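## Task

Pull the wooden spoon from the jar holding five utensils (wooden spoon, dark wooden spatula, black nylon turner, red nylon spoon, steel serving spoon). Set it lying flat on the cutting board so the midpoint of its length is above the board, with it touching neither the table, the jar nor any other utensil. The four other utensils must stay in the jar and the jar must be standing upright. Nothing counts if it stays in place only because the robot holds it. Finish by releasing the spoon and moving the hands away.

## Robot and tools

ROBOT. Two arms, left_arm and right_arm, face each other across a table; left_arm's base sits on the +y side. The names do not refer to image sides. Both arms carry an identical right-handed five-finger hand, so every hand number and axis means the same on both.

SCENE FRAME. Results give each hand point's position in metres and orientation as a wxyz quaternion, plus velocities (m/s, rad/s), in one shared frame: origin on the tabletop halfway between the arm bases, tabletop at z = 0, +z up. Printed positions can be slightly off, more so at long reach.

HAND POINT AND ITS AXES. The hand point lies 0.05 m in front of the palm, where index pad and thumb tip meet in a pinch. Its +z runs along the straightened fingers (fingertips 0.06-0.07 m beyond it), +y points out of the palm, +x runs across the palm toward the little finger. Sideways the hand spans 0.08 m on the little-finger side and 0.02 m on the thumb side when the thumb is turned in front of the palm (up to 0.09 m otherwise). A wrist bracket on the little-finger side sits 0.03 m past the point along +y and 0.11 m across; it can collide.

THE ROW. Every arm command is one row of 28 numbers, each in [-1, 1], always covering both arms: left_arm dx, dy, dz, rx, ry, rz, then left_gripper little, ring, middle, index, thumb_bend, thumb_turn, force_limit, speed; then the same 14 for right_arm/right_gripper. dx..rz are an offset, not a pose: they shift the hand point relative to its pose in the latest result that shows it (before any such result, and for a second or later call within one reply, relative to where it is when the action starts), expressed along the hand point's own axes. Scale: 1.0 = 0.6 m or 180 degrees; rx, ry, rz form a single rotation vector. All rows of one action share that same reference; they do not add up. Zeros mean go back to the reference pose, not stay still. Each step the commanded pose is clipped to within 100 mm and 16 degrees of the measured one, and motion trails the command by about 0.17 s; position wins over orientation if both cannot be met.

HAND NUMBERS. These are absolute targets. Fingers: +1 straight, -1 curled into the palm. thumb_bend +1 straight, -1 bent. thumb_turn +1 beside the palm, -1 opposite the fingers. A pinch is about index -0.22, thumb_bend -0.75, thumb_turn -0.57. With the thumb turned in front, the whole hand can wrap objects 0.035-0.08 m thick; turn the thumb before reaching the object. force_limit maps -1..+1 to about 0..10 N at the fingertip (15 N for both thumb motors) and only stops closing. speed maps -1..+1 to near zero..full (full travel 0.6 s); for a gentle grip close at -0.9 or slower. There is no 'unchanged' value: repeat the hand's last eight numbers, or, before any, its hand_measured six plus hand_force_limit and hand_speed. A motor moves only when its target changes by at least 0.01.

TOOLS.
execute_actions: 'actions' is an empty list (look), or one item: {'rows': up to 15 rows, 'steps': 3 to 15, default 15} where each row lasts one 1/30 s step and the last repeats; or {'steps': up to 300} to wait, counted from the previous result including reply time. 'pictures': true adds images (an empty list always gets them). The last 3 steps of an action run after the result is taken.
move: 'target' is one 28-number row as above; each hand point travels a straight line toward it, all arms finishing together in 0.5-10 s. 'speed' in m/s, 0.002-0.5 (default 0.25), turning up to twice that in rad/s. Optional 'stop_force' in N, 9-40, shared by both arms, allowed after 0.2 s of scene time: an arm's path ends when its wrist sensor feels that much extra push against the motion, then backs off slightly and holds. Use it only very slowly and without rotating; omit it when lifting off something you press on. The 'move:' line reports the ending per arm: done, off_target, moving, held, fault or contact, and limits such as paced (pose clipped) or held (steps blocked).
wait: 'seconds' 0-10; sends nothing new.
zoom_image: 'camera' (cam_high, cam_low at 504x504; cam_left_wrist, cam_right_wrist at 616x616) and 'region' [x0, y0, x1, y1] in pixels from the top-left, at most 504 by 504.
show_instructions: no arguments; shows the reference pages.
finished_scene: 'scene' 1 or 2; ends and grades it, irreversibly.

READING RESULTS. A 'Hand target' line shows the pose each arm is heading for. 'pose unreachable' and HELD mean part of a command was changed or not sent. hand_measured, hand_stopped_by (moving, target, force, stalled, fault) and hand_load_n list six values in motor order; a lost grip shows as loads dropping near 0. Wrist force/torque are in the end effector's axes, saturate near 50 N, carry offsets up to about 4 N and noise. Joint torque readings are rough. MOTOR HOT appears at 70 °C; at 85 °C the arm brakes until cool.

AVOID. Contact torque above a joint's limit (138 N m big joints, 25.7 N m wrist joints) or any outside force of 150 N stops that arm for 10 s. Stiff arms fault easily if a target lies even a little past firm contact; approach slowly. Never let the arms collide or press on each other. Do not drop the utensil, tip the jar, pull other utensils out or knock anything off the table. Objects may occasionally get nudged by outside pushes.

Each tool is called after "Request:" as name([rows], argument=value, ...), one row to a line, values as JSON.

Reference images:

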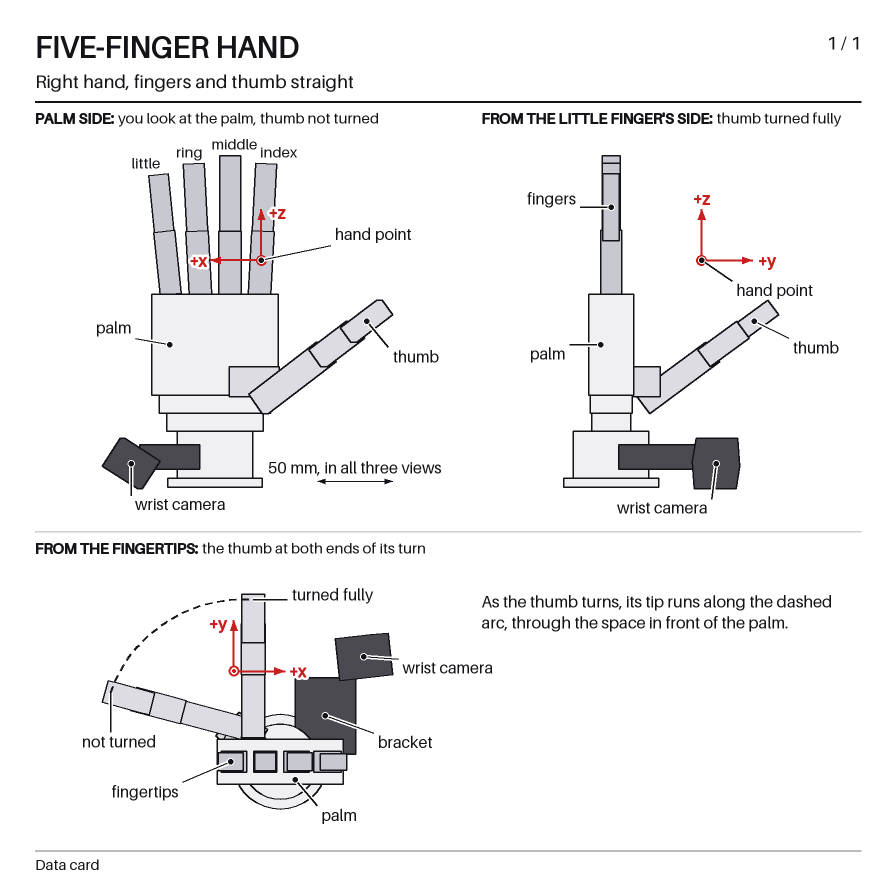

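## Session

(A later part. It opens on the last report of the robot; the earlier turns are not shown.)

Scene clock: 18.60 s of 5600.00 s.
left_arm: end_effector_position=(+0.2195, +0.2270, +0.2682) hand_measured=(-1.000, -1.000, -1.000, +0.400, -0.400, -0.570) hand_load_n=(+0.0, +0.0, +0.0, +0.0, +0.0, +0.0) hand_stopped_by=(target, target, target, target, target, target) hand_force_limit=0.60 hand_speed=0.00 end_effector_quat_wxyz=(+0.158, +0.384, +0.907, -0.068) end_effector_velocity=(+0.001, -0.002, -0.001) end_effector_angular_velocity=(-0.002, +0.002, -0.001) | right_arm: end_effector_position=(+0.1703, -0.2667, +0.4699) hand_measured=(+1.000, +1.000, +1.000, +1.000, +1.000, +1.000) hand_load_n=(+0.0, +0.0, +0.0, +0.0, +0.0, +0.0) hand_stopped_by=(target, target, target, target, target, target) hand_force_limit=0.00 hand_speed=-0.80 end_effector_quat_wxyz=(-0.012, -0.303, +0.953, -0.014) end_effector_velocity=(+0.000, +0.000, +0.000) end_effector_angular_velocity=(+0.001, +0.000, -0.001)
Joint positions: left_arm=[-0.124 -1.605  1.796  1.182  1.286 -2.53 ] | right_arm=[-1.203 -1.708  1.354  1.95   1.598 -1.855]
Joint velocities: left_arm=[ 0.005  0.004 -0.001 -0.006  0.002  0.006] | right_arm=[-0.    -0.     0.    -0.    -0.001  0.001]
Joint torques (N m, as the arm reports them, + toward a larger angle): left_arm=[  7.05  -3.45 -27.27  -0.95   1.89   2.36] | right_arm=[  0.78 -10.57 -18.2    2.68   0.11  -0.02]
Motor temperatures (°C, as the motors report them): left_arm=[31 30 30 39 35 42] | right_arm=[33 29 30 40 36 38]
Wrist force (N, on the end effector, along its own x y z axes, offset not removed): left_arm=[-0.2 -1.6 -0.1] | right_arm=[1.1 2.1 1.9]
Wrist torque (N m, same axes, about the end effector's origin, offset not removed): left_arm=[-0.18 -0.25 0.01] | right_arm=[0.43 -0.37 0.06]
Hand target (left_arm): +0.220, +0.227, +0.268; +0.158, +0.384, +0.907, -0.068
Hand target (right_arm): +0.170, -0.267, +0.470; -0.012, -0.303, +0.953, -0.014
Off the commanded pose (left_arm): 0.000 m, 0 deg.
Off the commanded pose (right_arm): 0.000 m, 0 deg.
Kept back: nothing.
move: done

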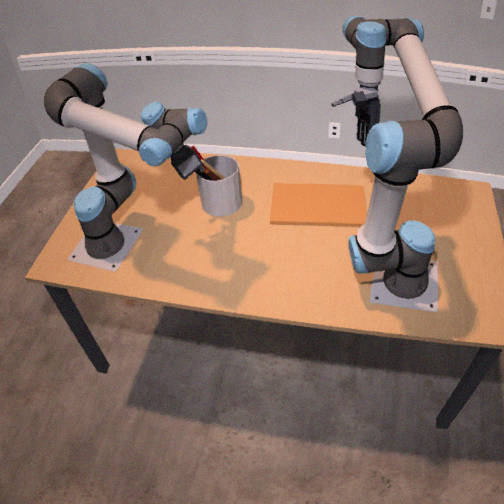

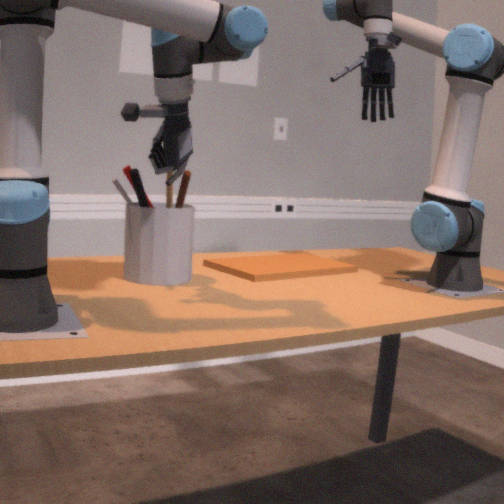

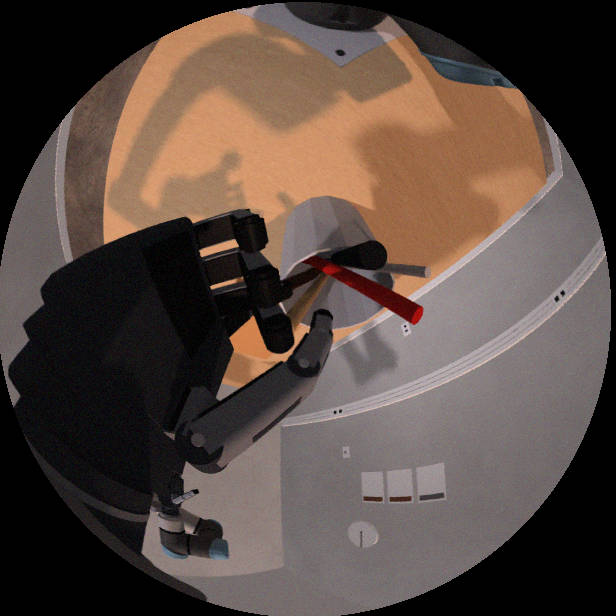

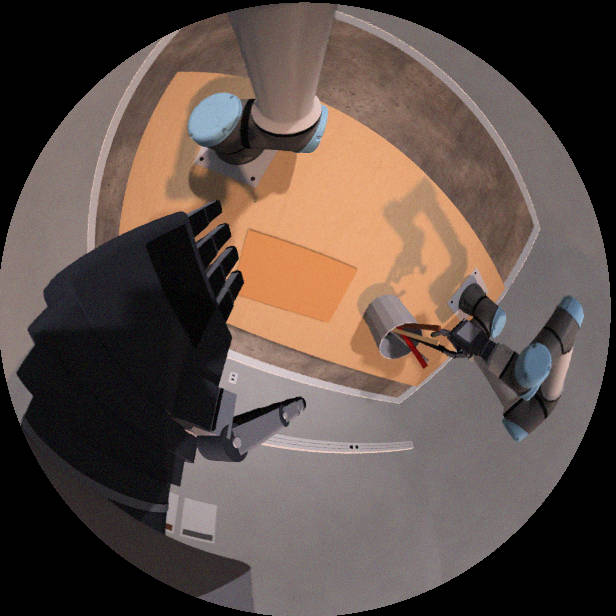

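Request:
move(target=[0,0,0,0,0,0,-1,-1,-1,-0.5,-0.9,-0.57,0.6,-0.7,0,0,0,0,0,0,1,1,1,1,1,1,0,-0.8])

Request:
move(target=[0,0,-0.06,0,0,0,-1,-1,-1,-0.5,-0.9,-0.57,0.6,-0.7,0,0,0,0,0,0,1,1,1,1,1,1,0,-0.8], speed=0.05)

Scene clock: 20.60 s of 5600.00 s.
left_arm: end_effector_position=(+0.2195, +0.2270, +0.2682) hand_measured=(-1.000, -1.000, -1.000, -0.240, -0.844, -0.570) hand_load_n=(+0.0, +0.0, +0.0, +11.5, +11.5, +0.0) hand_stopped_by=(target, target, target, force, force, target) hand_force_limit=0.60 hand_speed=-0.70 end_effector_quat_wxyz=(+0.158, +0.384, +0.907, -0.068) end_effector_velocity=(+0.000, -0.000, -0.000) end_effector_angular_velocity=(+0.001, -0.000, -0.001) | right_arm: end_effector_position=(+0.1703, -0.2667, +0.4699) hand_measured=(+1.000, +1.000, +1.000, +1.000, +1.000, +1.000) hand_load_n=(+0.0, +0.0, +0.0, +0.0, +0.0, +0.0) hand_stopped_by=(target, target, target, target, target, target) hand_force_limit=0.00 hand_speed=-0.80 end_effector_quat_wxyz=(-0.012, -0.303, +0.953, -0.014) end_effector_velocity=(-0.000, +0.000, +0.000) end_effector_angular_velocity=(+0.001, +0.000, +0.000)
Joint positions: left_arm=[-0.124 -1.605  1.796  1.182  1.286 -2.53 ] | right_arm=[-1.203 -1.708  1.354  1.95   1.598 -1.855]
Joint velocities: left_arm=[ 0.     0.001  0.    -0.     0.     0.001] | right_arm=[ 0.     0.    -0.     0.    -0.001  0.   ]
Joint torques (N m, as the arm reports them, + toward a larger angle): left_arm=[ -8.22 -31.46 -12.54   4.39  -2.59  -2.27] | right_arm=[  0.27 -10.95 -17.27   3.01   0.21   0.11]
Motor temperatures (°C, as the motors report them): left_arm=[31 30 30 39 35 42] | right_arm=[33 29 30 40 36 38]
Wrist force (N, on the end effector, along its own x y z axes, offset not removed): left_arm=[0.4 -0.1 0.0] | right_arm=[0.7 2.5 2.2]
Wrist torque (N m, same axes, about the end effector's origin, offset not removed): left_arm=[0.03 -0.28 0.15] | right_arm=[0.39 -0.37 0.04]
Hand target (left_arm): +0.220, +0.227, +0.268; +0.158, +0.384, +0.907, -0.068
Hand target (right_arm): +0.170, -0.267, +0.470; -0.012, -0.303, +0.953, -0.014
Off the commanded pose (left_arm): 0.000 m, 0 deg.
Off the commanded pose (right_arm): 0.000 m, 0 deg.
Kept back: nothing.
move: done

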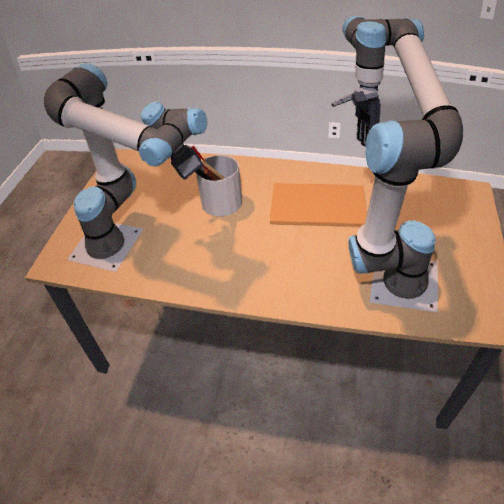

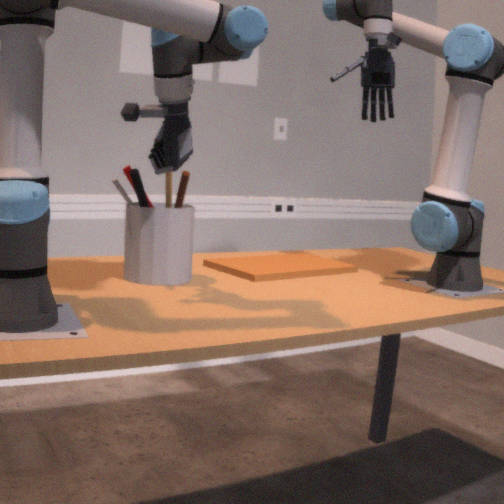

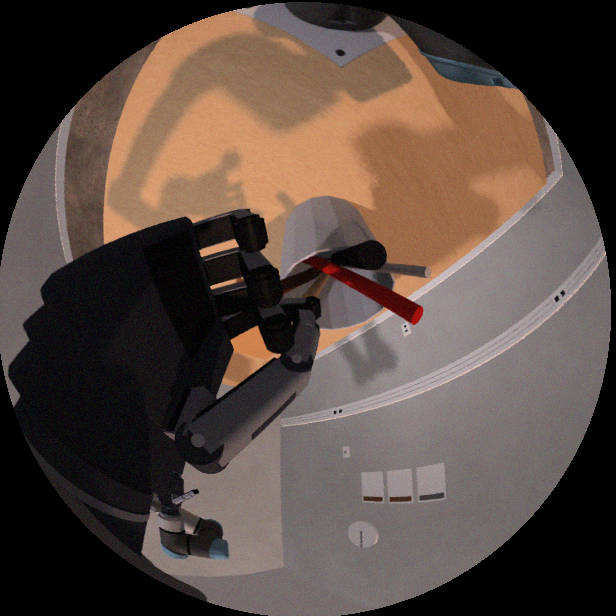

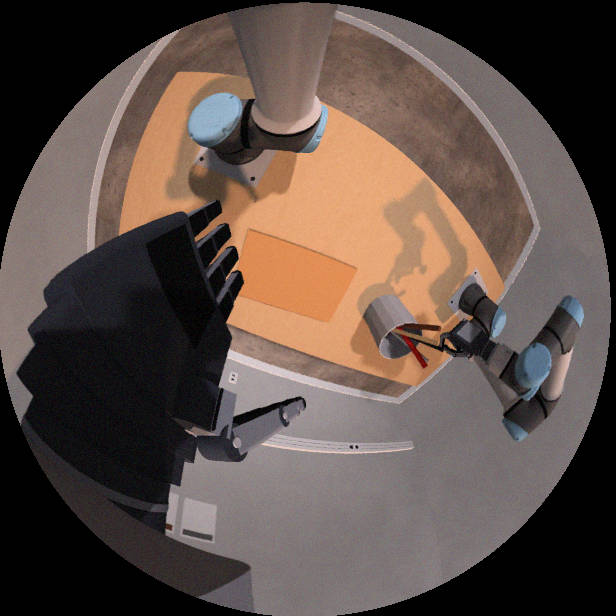

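Scene clock: 21.80 s of 5600.00 s.
left_arm: end_effector_position=(+0.2112, +0.2358, +0.3018) hand_measured=(-1.000, -1.000, -1.000, -0.240, -0.844, -0.570) hand_load_n=(+0.0, +0.0, +0.0, +11.5, +11.5, +0.0) hand_stopped_by=(target, target, target, force, force, target) hand_force_limit=0.60 hand_speed=-0.70 end_effector_quat_wxyz=(+0.158, +0.384, +0.907, -0.068) end_effector_velocity=(-0.001, +0.001, +0.002) end_effector_angular_velocity=(+0.002, -0.001, -0.001) | right_arm: end_effector_position=(+0.1703, -0.2667, +0.4699) hand_measured=(+1.000, +1.000, +1.000, +1.000, +1.000, +1.000) hand_load_n=(+0.0, +0.0, +0.0, +0.0, +0.0, +0.0) hand_stopped_by=(target, target, target, target, target, target) hand_force_limit=0.00 hand_speed=-0.80 end_effector_quat_wxyz=(-0.012, -0.303, +0.953, -0.014) end_effector_velocity=(-0.000, -0.000, +0.000) end_effector_angular_velocity=(+0.000, -0.000, +0.001)
Joint positions: left_arm=[-0.162 -1.644  1.748  1.279  1.279 -2.569] | right_arm=[-1.203 -1.708  1.354  1.95   1.598 -1.855]
Joint velocities: left_arm=[-0.004 -0.003 -0.002  0.008 -0.001 -0.003] | right_arm=[-0.    -0.    -0.     0.     0.    -0.001]
Joint torques (N m, as the arm reports them, + toward a larger angle): left_arm=[ -6.92 -28.55 -28.81   4.52  -2.66  -2.47] | right_arm=[  0.91 -10.24 -18.03   2.86   0.23  -0.01]
Motor temperatures (°C, as the motors report them): left_arm=[31 30 30 39 35 42] | right_arm=[33 29 30 40 36 38]
Wrist force (N, on the end effector, along its own x y z axes, offset not removed): left_arm=[-0.1 -0.5 1.4] | right_arm=[2.8 1.0 3.3]
Wrist torque (N m, same axes, about the end effector's origin, offset not removed): left_arm=[-0.11 -0.30 0.03] | right_arm=[0.11 -0.63 0.17]
Hand target (left_arm): +0.211, +0.236, +0.302; +0.158, +0.384, +0.907, -0.068
Hand target (right_arm): +0.170, -0.267, +0.470; -0.012, -0.303, +0.953, -0.014
Off the commanded pose (left_arm): 0.000 m, 0 deg.
Off the commanded pose (right_arm): 0.000 m, 0 deg.
Kept back: nothing.
move: done

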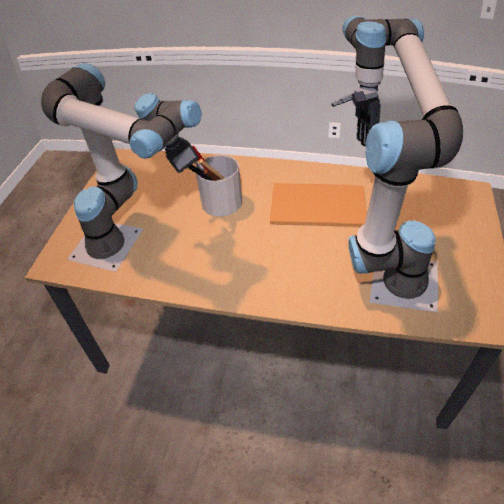

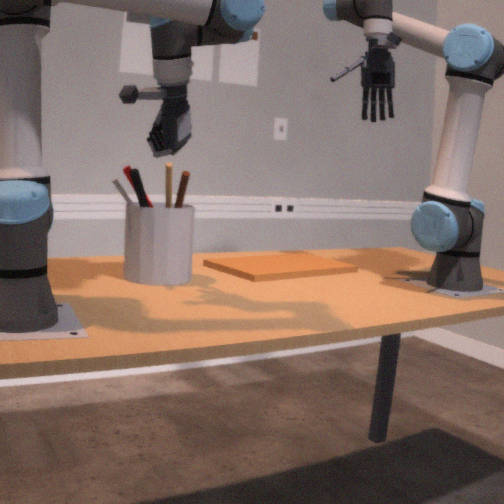

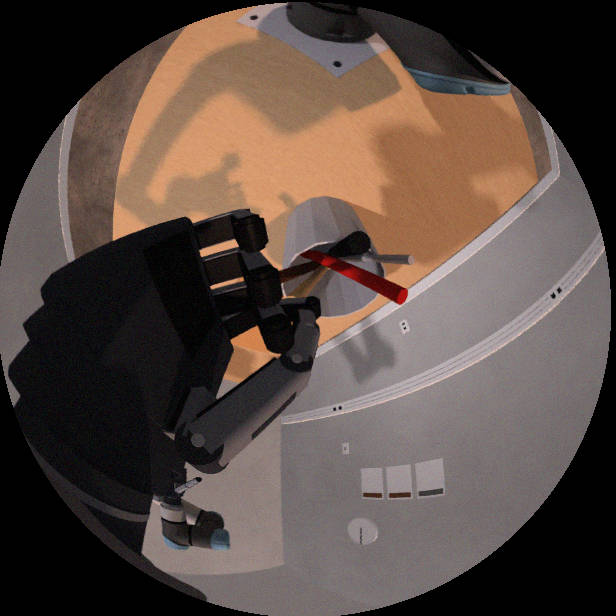

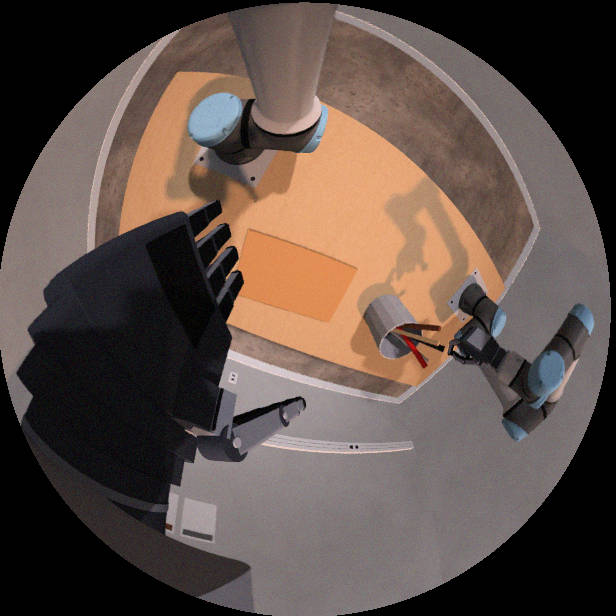

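Request:
move(target=[-0.025,-0.005,0.075,0,0,0,-1,-1,-1,0.4,-0.4,-0.57,0.6,0,0,0,0,0,0,0,1,1,1,1,1,1,0,-0.8], speed=0.04)

Request:
zoom_image(camera="cam_left_wrist", region=[180, 150, 430, 400])

Request:
zoom_image(camera="cam_right_wrist", region=[380, 290, 520, 400])

Request:
zoom_image(camera="cam_high", region=[140, 100, 260, 220])

Scene clock: 23.73 s of 5600.00 s.
left_arm: end_effector_position=(+0.2292, +0.2128, +0.2649) hand_measured=(-1.000, -1.000, -1.000, +0.400, -0.400, -0.570) hand_load_n=(+0.0, +0.0, +0.0, -2.0, +0.0, +0.0) hand_stopped_by=(target, target, target, target, target, target) hand_force_limit=0.60 hand_speed=0.00 end_effector_quat_wxyz=(+0.158, +0.384, +0.907, -0.068) end_effector_velocity=(+0.001, -0.002, -0.004) end_effector_angular_velocity=(-0.001, +0.002, -0.001) | right_arm: end_effector_position=(+0.1703, -0.2667, +0.4699) hand_measured=(+1.000, +1.000, +1.000, +1.000, +1.000, +1.000) hand_load_n=(+0.0, +0.0, +0.0, +0.0, +0.0, +0.0) hand_stopped_by=(target, target, target, target, target, target) hand_force_limit=0.00 hand_speed=-0.80 end_effector_quat_wxyz=(-0.012, -0.303, +0.953, -0.014) end_effector_velocity=(-0.000, +0.000, +0.000) end_effector_angular_velocity=(-0.000, -0.001, +0.001)
Joint positions: left_arm=[-0.08  -1.562  1.759  1.164  1.294 -2.486] | right_arm=[-1.203 -1.708  1.354  1.95   1.598 -1.855]
Joint velocities: left_arm=[ 0.005  0.007  0.001 -0.01   0.003  0.005] | right_arm=[ 0.001 -0.    -0.     0.     0.001 -0.   ]
Joint torques (N m, as the arm reports them, + toward a larger angle): left_arm=[11.98 16.7   9.74 -3.43  3.44  2.19] | right_arm=[  0.29 -10.57 -18.33   2.91   0.16   0.21]
Motor temperatures (°C, as the motors report them): left_arm=[31 30 30 39 35 42] | right_arm=[33 29 30 40 36 38]
Wrist force (N, on the end effector, along its own x y z axes, offset not removed): left_arm=[-4.9 -9.4 -50.0] | right_arm=[2.0 2.2 2.5]
Wrist torque (N m, same axes, about the end effector's origin, offset not removed): left_arm=[2.40 -0.73 -0.34] | right_arm=[0.30 -0.65 0.16]
Hand target (left_arm): +0.229, +0.213, +0.265; +0.158, +0.384, +0.907, -0.068
Hand target (right_arm): +0.170, -0.267, +0.470; -0.012, -0.303, +0.953, -0.014
Off the commanded pose (left_arm): 0.000 m, 0 deg.
Off the commanded pose (right_arm): 0.000 m, 0 deg.
Kept back: nothing.
move: done

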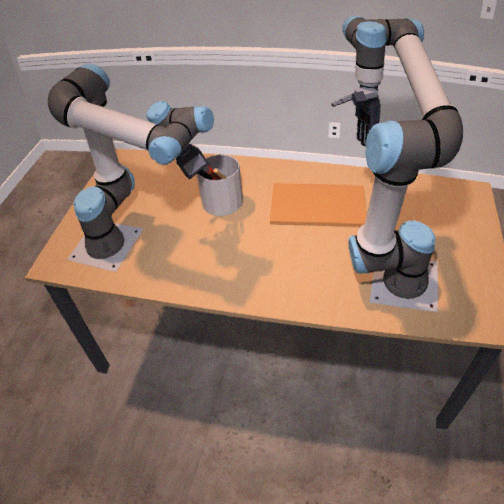

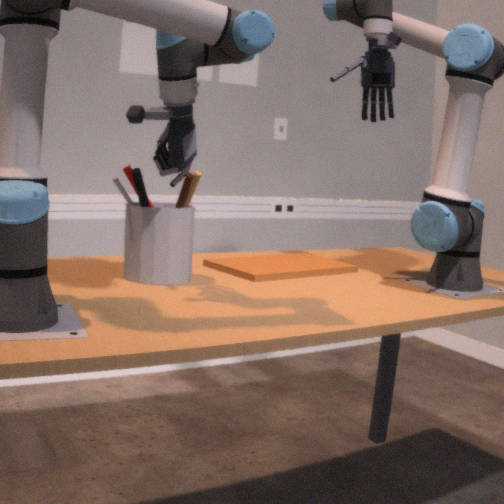

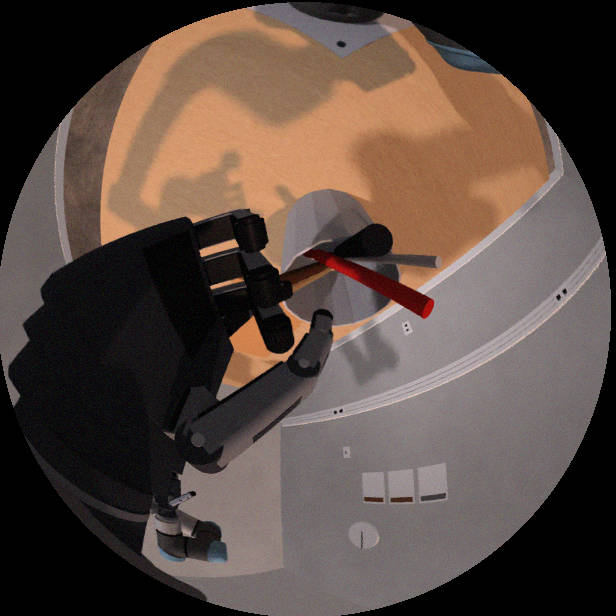

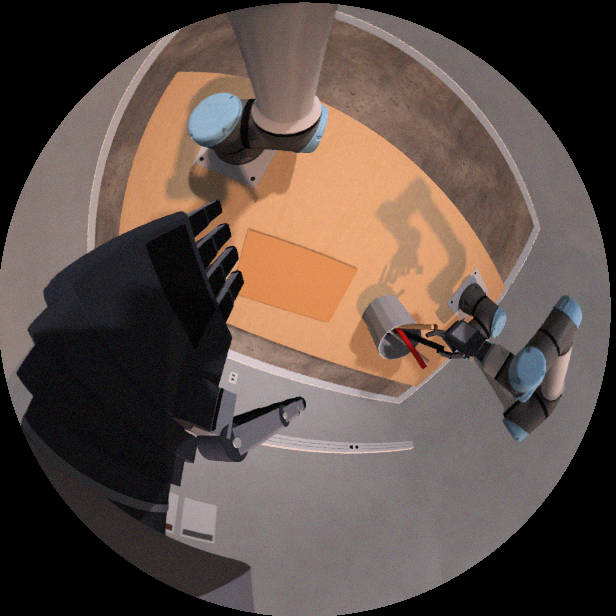

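Region (180, 150, 430, 400) of cam_left_wrist's 616x616 image, scaled by 2.016, with more detail than that image has.

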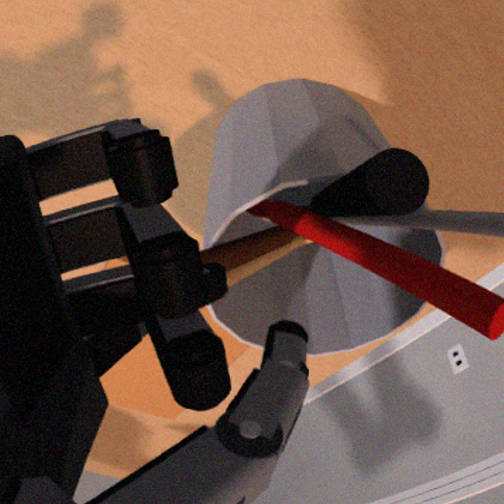

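Region (380, 290, 520, 400) of cam_right_wrist's 616x616 image, scaled by 3.600, with more detail than that image has; it fills the top 396 rows of this view, and the rest is white.

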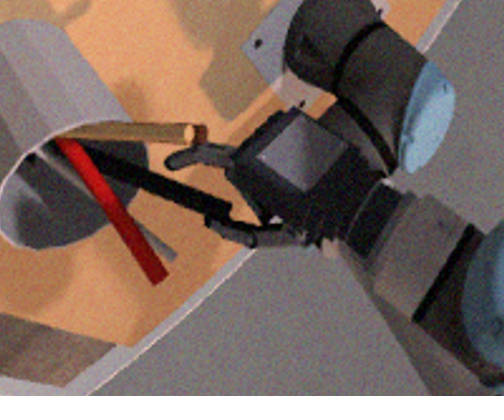

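Region (140, 100, 260, 220) of cam_high's 504x504 image, scaled by 4.200, with more detail than that image has.

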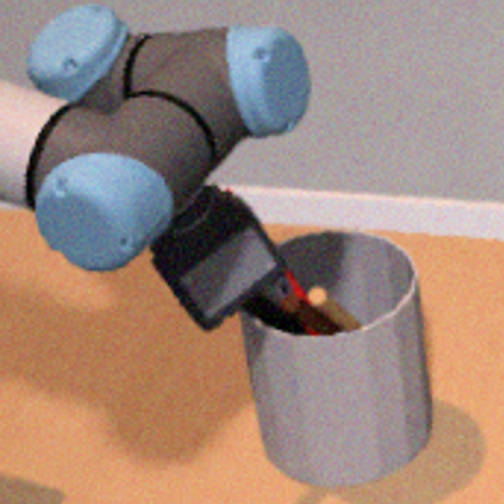

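Pressing on something; back off.

Request:
move(target=[0,0,-0.08,0,0,0,-1,-1,-1,0.4,-0.4,-0.57,0.6,0,0,0,0,0,0,0,1,1,1,1,1,1,0,-0.8], speed=0.06)

Request:
zoom_image(camera="cam_left_wrist", region=[180, 150, 430, 400])

Request:
zoom_image(camera="cam_right_wrist", region=[380, 290, 520, 400])

Request:
zoom_image(camera="cam_high", region=[140, 100, 260, 220])

Request:
zoom_image(camera="cam_low", region=[70, 80, 230, 240])

Scene clock: 25.23 s of 5600.00 s.
left_arm: end_effector_position=(+0.2182, +0.2244, +0.3097) hand_measured=(-1.000, -1.000, -1.000, +0.400, -0.400, -0.570) hand_load_n=(+0.0, +0.0, +0.0, +0.0, +0.0, +0.0) hand_stopped_by=(target, target, target, target, target, target) hand_force_limit=0.60 hand_speed=0.00 end_effector_quat_wxyz=(+0.158, +0.384, +0.907, -0.068) end_effector_velocity=(-0.001, +0.001, +0.003) end_effector_angular_velocity=(+0.001, +0.001, -0.001) | right_arm: end_effector_position=(+0.1703, -0.2667, +0.4699) hand_measured=(+1.000, +1.000, +1.000, +1.000, +1.000, +1.000) hand_load_n=(+0.0, +0.0, +0.0, +0.0, +0.0, +0.0) hand_stopped_by=(target, target, target, target, target, target) hand_force_limit=0.00 hand_speed=-0.80 end_effector_quat_wxyz=(-0.012, -0.303, +0.953, -0.014) end_effector_velocity=(+0.000, -0.001, -0.000) end_effector_angular_velocity=(-0.002, -0.000, -0.001)
Joint positions: left_arm=[-0.127 -1.613  1.696  1.29   1.285 -2.533] | right_arm=[-1.203 -1.708  1.354  1.95   1.598 -1.855]
Joint velocities: left_arm=[-0.004 -0.003 -0.005  0.009  0.    -0.003] | right_arm=[-0.001  0.     0.    -0.     0.002 -0.   ]
Joint torques (N m, as the arm reports them, + toward a larger angle): left_arm=[ -8.14 -30.37 -28.32   4.38  -2.62  -2.57] | right_arm=[  0.62 -11.18 -17.66   2.98   0.21   0.06]
Motor temperatures (°C, as the motors report them): left_arm=[31 30 30 39 35 42] | right_arm=[33 29 30 40 36 38]
Wrist force (N, on the end effector, along its own x y z axes, offset not removed): left_arm=[-0.1 -2.1 0.9] | right_arm=[0.1 2.4 2.6]
Wrist torque (N m, same axes, about the end effector's origin, offset not removed): left_arm=[-0.34 -0.30 -0.01] | right_arm=[0.35 -0.19 0.11]
Hand target (left_arm): +0.218, +0.224, +0.310; +0.158, +0.384, +0.907, -0.068
Hand target (right_arm): +0.170, -0.267, +0.470; -0.012, -0.303, +0.953, -0.014
Off the commanded pose (left_arm): 0.000 m, 0 deg.
Off the commanded pose (right_arm): 0.000 m, 0 deg.
Kept back: nothing.
move: done

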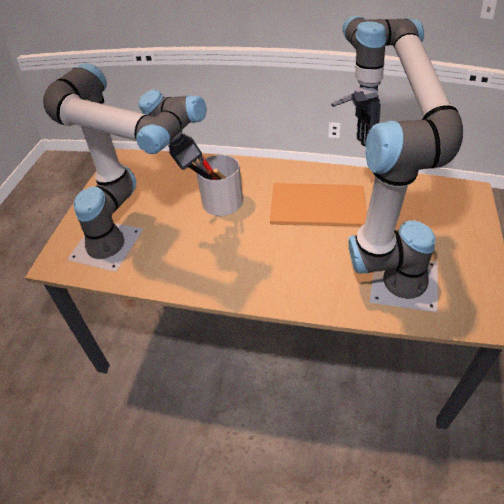

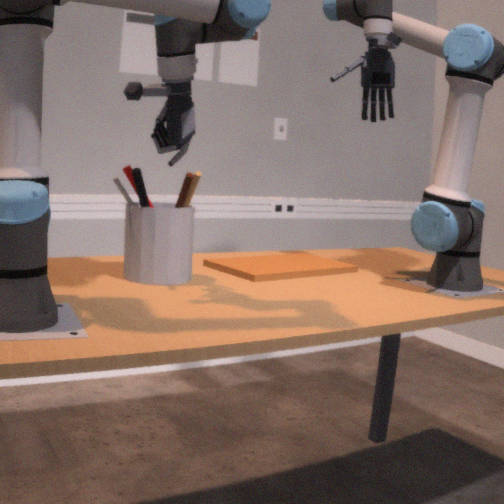

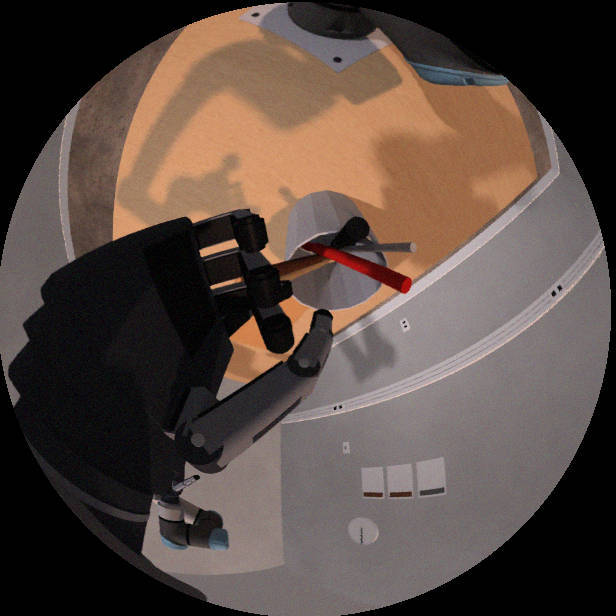

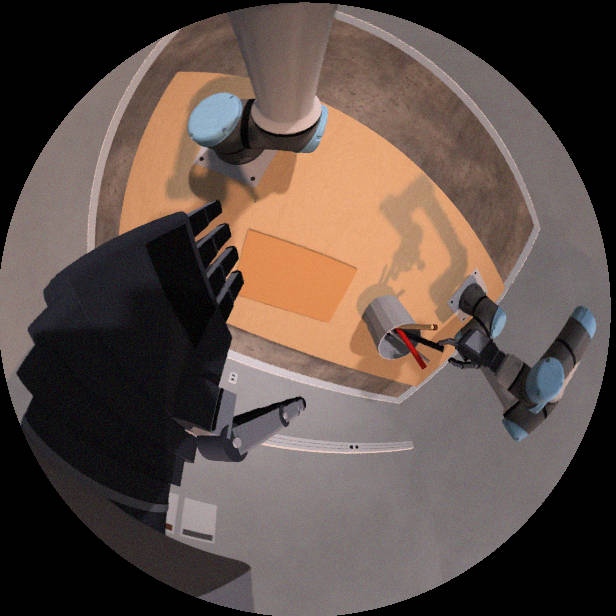

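Region (180, 150, 430, 400) of cam_left_wrist's 616x616 image, scaled by 2.016, with more detail than that image has.

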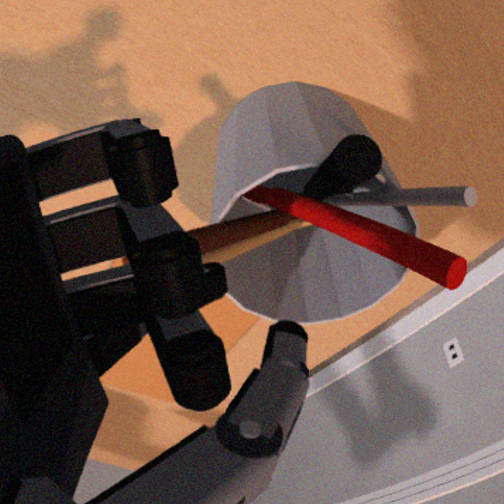

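Region (380, 290, 520, 400) of cam_right_wrist's 616x616 image, scaled by 3.600, with more detail than that image has; it fills the top 396 rows of this view, and the rest is white.

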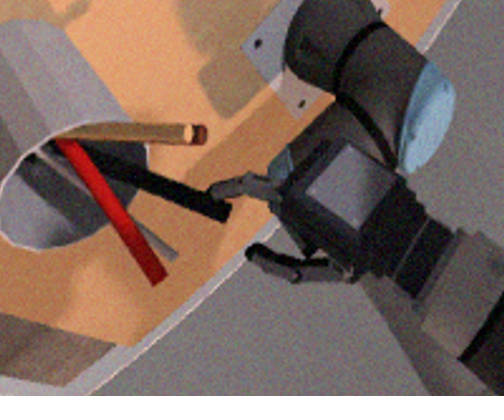

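Region (140, 100, 260, 220) of cam_high's 504x504 image, scaled by 4.200, with more detail than that image has.

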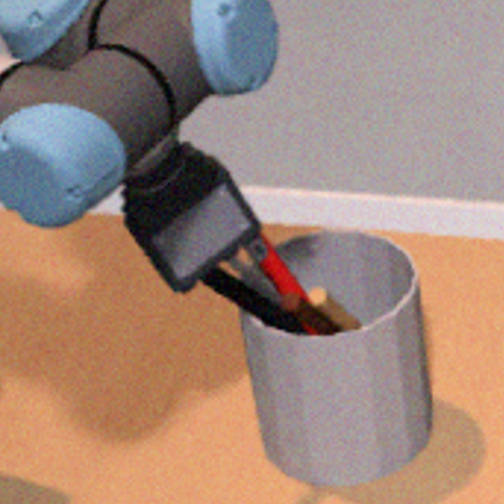

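Region (70, 80, 230, 240) of cam_low's 504x504 image, scaled by 3.150, with more detail than that image has.

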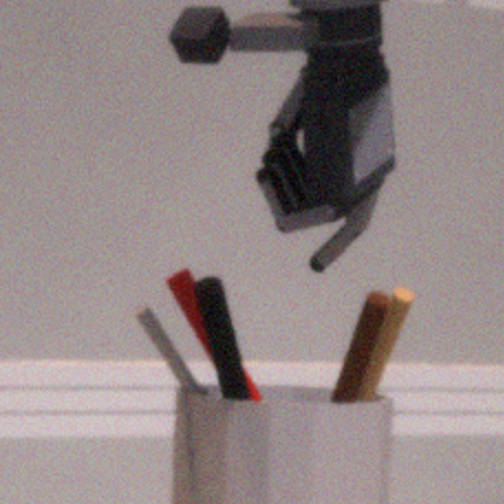

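Request:
move(target=[0.4,0.2,-0.15,0,0,0,1,1,1,1,1,1,0,0,-0.358,0.505,0.183,0.127,-0.066,-0.30,-1,-1,-1,0.4,-0.4,-0.57,0.6,0])

Scene clock: 28.43 s of 5600.00 s.
left_arm: end_effector_position=(+0.1651, +0.3964, +0.3096) hand_measured=(+1.000, +1.000, +1.000, +1.000, +1.000, +1.000) hand_load_n=(+0.0, +0.0, +0.0, +0.0, +0.0, +0.0) hand_stopped_by=(target, target, target, target, target, target) hand_force_limit=0.00 hand_speed=0.00 end_effector_quat_wxyz=(+0.117, +0.382, +0.916, -0.047) end_effector_velocity=(+0.000, +0.000, +0.000) end_effector_angular_velocity=(+0.000, -0.001, -0.000) | right_arm: end_effector_position=(+0.1683, +0.0998, +0.3477) hand_measured=(-1.000, -1.000, -1.000, +0.400, -0.400, -0.570) hand_load_n=(+0.0, +0.0, +0.0, +0.0, +0.0, +0.0) hand_stopped_by=(target, target, target, target, target, target) hand_force_limit=0.60 hand_speed=0.00 end_effector_quat_wxyz=(+0.150, -0.693, +0.689, -0.150) end_effector_velocity=(+0.001, +0.003, +0.002) end_effector_angular_velocity=(+0.012, -0.006, +0.005)
Joint positions: left_arm=[-0.843 -2.147  2.094  1.665  1.321 -3.294] | right_arm=[-0.343 -0.614  0.049  1.967  1.965 -1.99 ]
Joint velocities: left_arm=[-0.    -0.    -0.     0.001 -0.     0.   ] | right_arm=[ 0.     0.046 -0.103  0.042  0.    -0.005]
Joint torques (N m, as the arm reports them, + toward a larger angle): left_arm=[ -2.52  19.13 -28.36  -0.35  -2.59   1.58] | right_arm=[ 13.75 -37.6  -22.64   4.8    2.59  -2.36]
Motor temperatures (°C, as the motors report them): left_arm=[31 30 30 39 35 42] | right_arm=[33 29 30 40 36 38]
Wrist force (N, on the end effector, along its own x y z axes, offset not removed): left_arm=[0.7 -0.7 -0.4] | right_arm=[1.3 2.1 2.1]
Wrist torque (N m, same axes, about the end effector's origin, offset not removed): left_arm=[-0.01 -0.37 0.13] | right_arm=[0.42 -0.39 0.04]
Hand target (left_arm): +0.165, +0.396, +0.310; +0.117, +0.382, +0.916, -0.047
Hand target (right_arm): +0.168, +0.100, +0.348; -0.151, +0.693, -0.689, +0.149
Off the commanded pose (left_arm): 0.103 m, 5 deg; position clipped at the last step of the last action.
Off the commanded pose (right_arm): 0.001 m, 2 deg.
elbow stopped short (right arm): the move would have taken joint 3 (elbow) straighter than the controller allows; a more bent joint 3 avoids this.
Kept back: nothing.
move: held (left_arm); limits=paced,held; held on 37 of 86 steps (left_arm), including the last (left_arm)
pose unreachable (left arm): on one or more control steps of this call this arm could not follow its commanded pose, so it was not sent that pose on those steps. On the call's last step it was still not sent that pose. It may still have moved: this result reports where it is.
cause: the commanded pose would bring two parts of the arm too close to each other (joints 3 (elbow) to 6 (wrist 3) lie between them).

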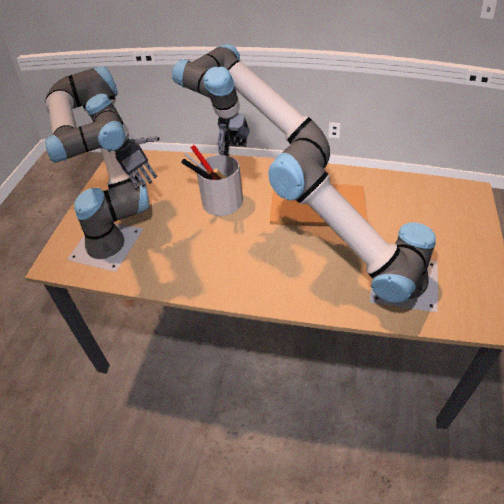

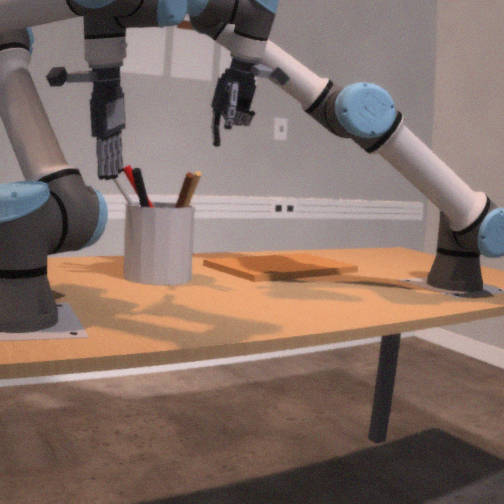

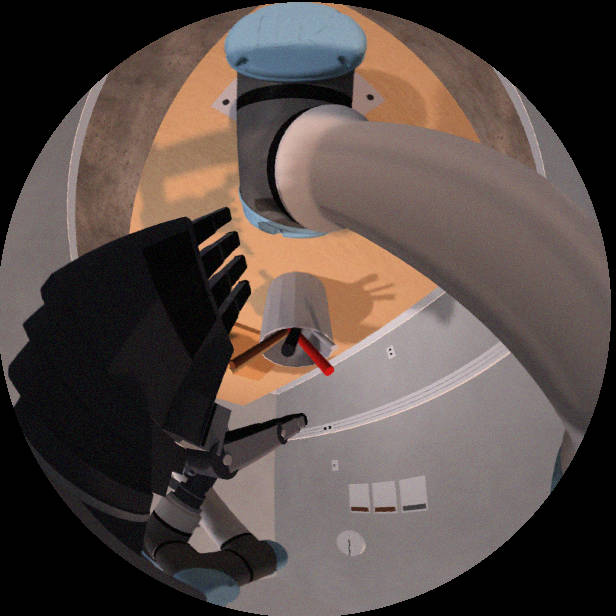

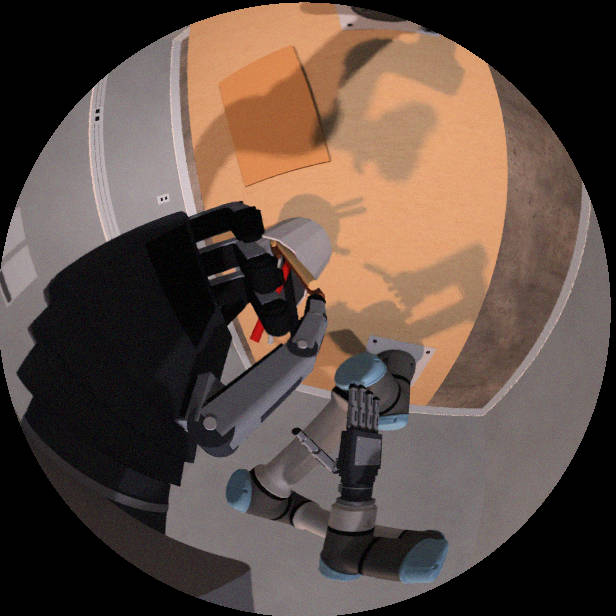

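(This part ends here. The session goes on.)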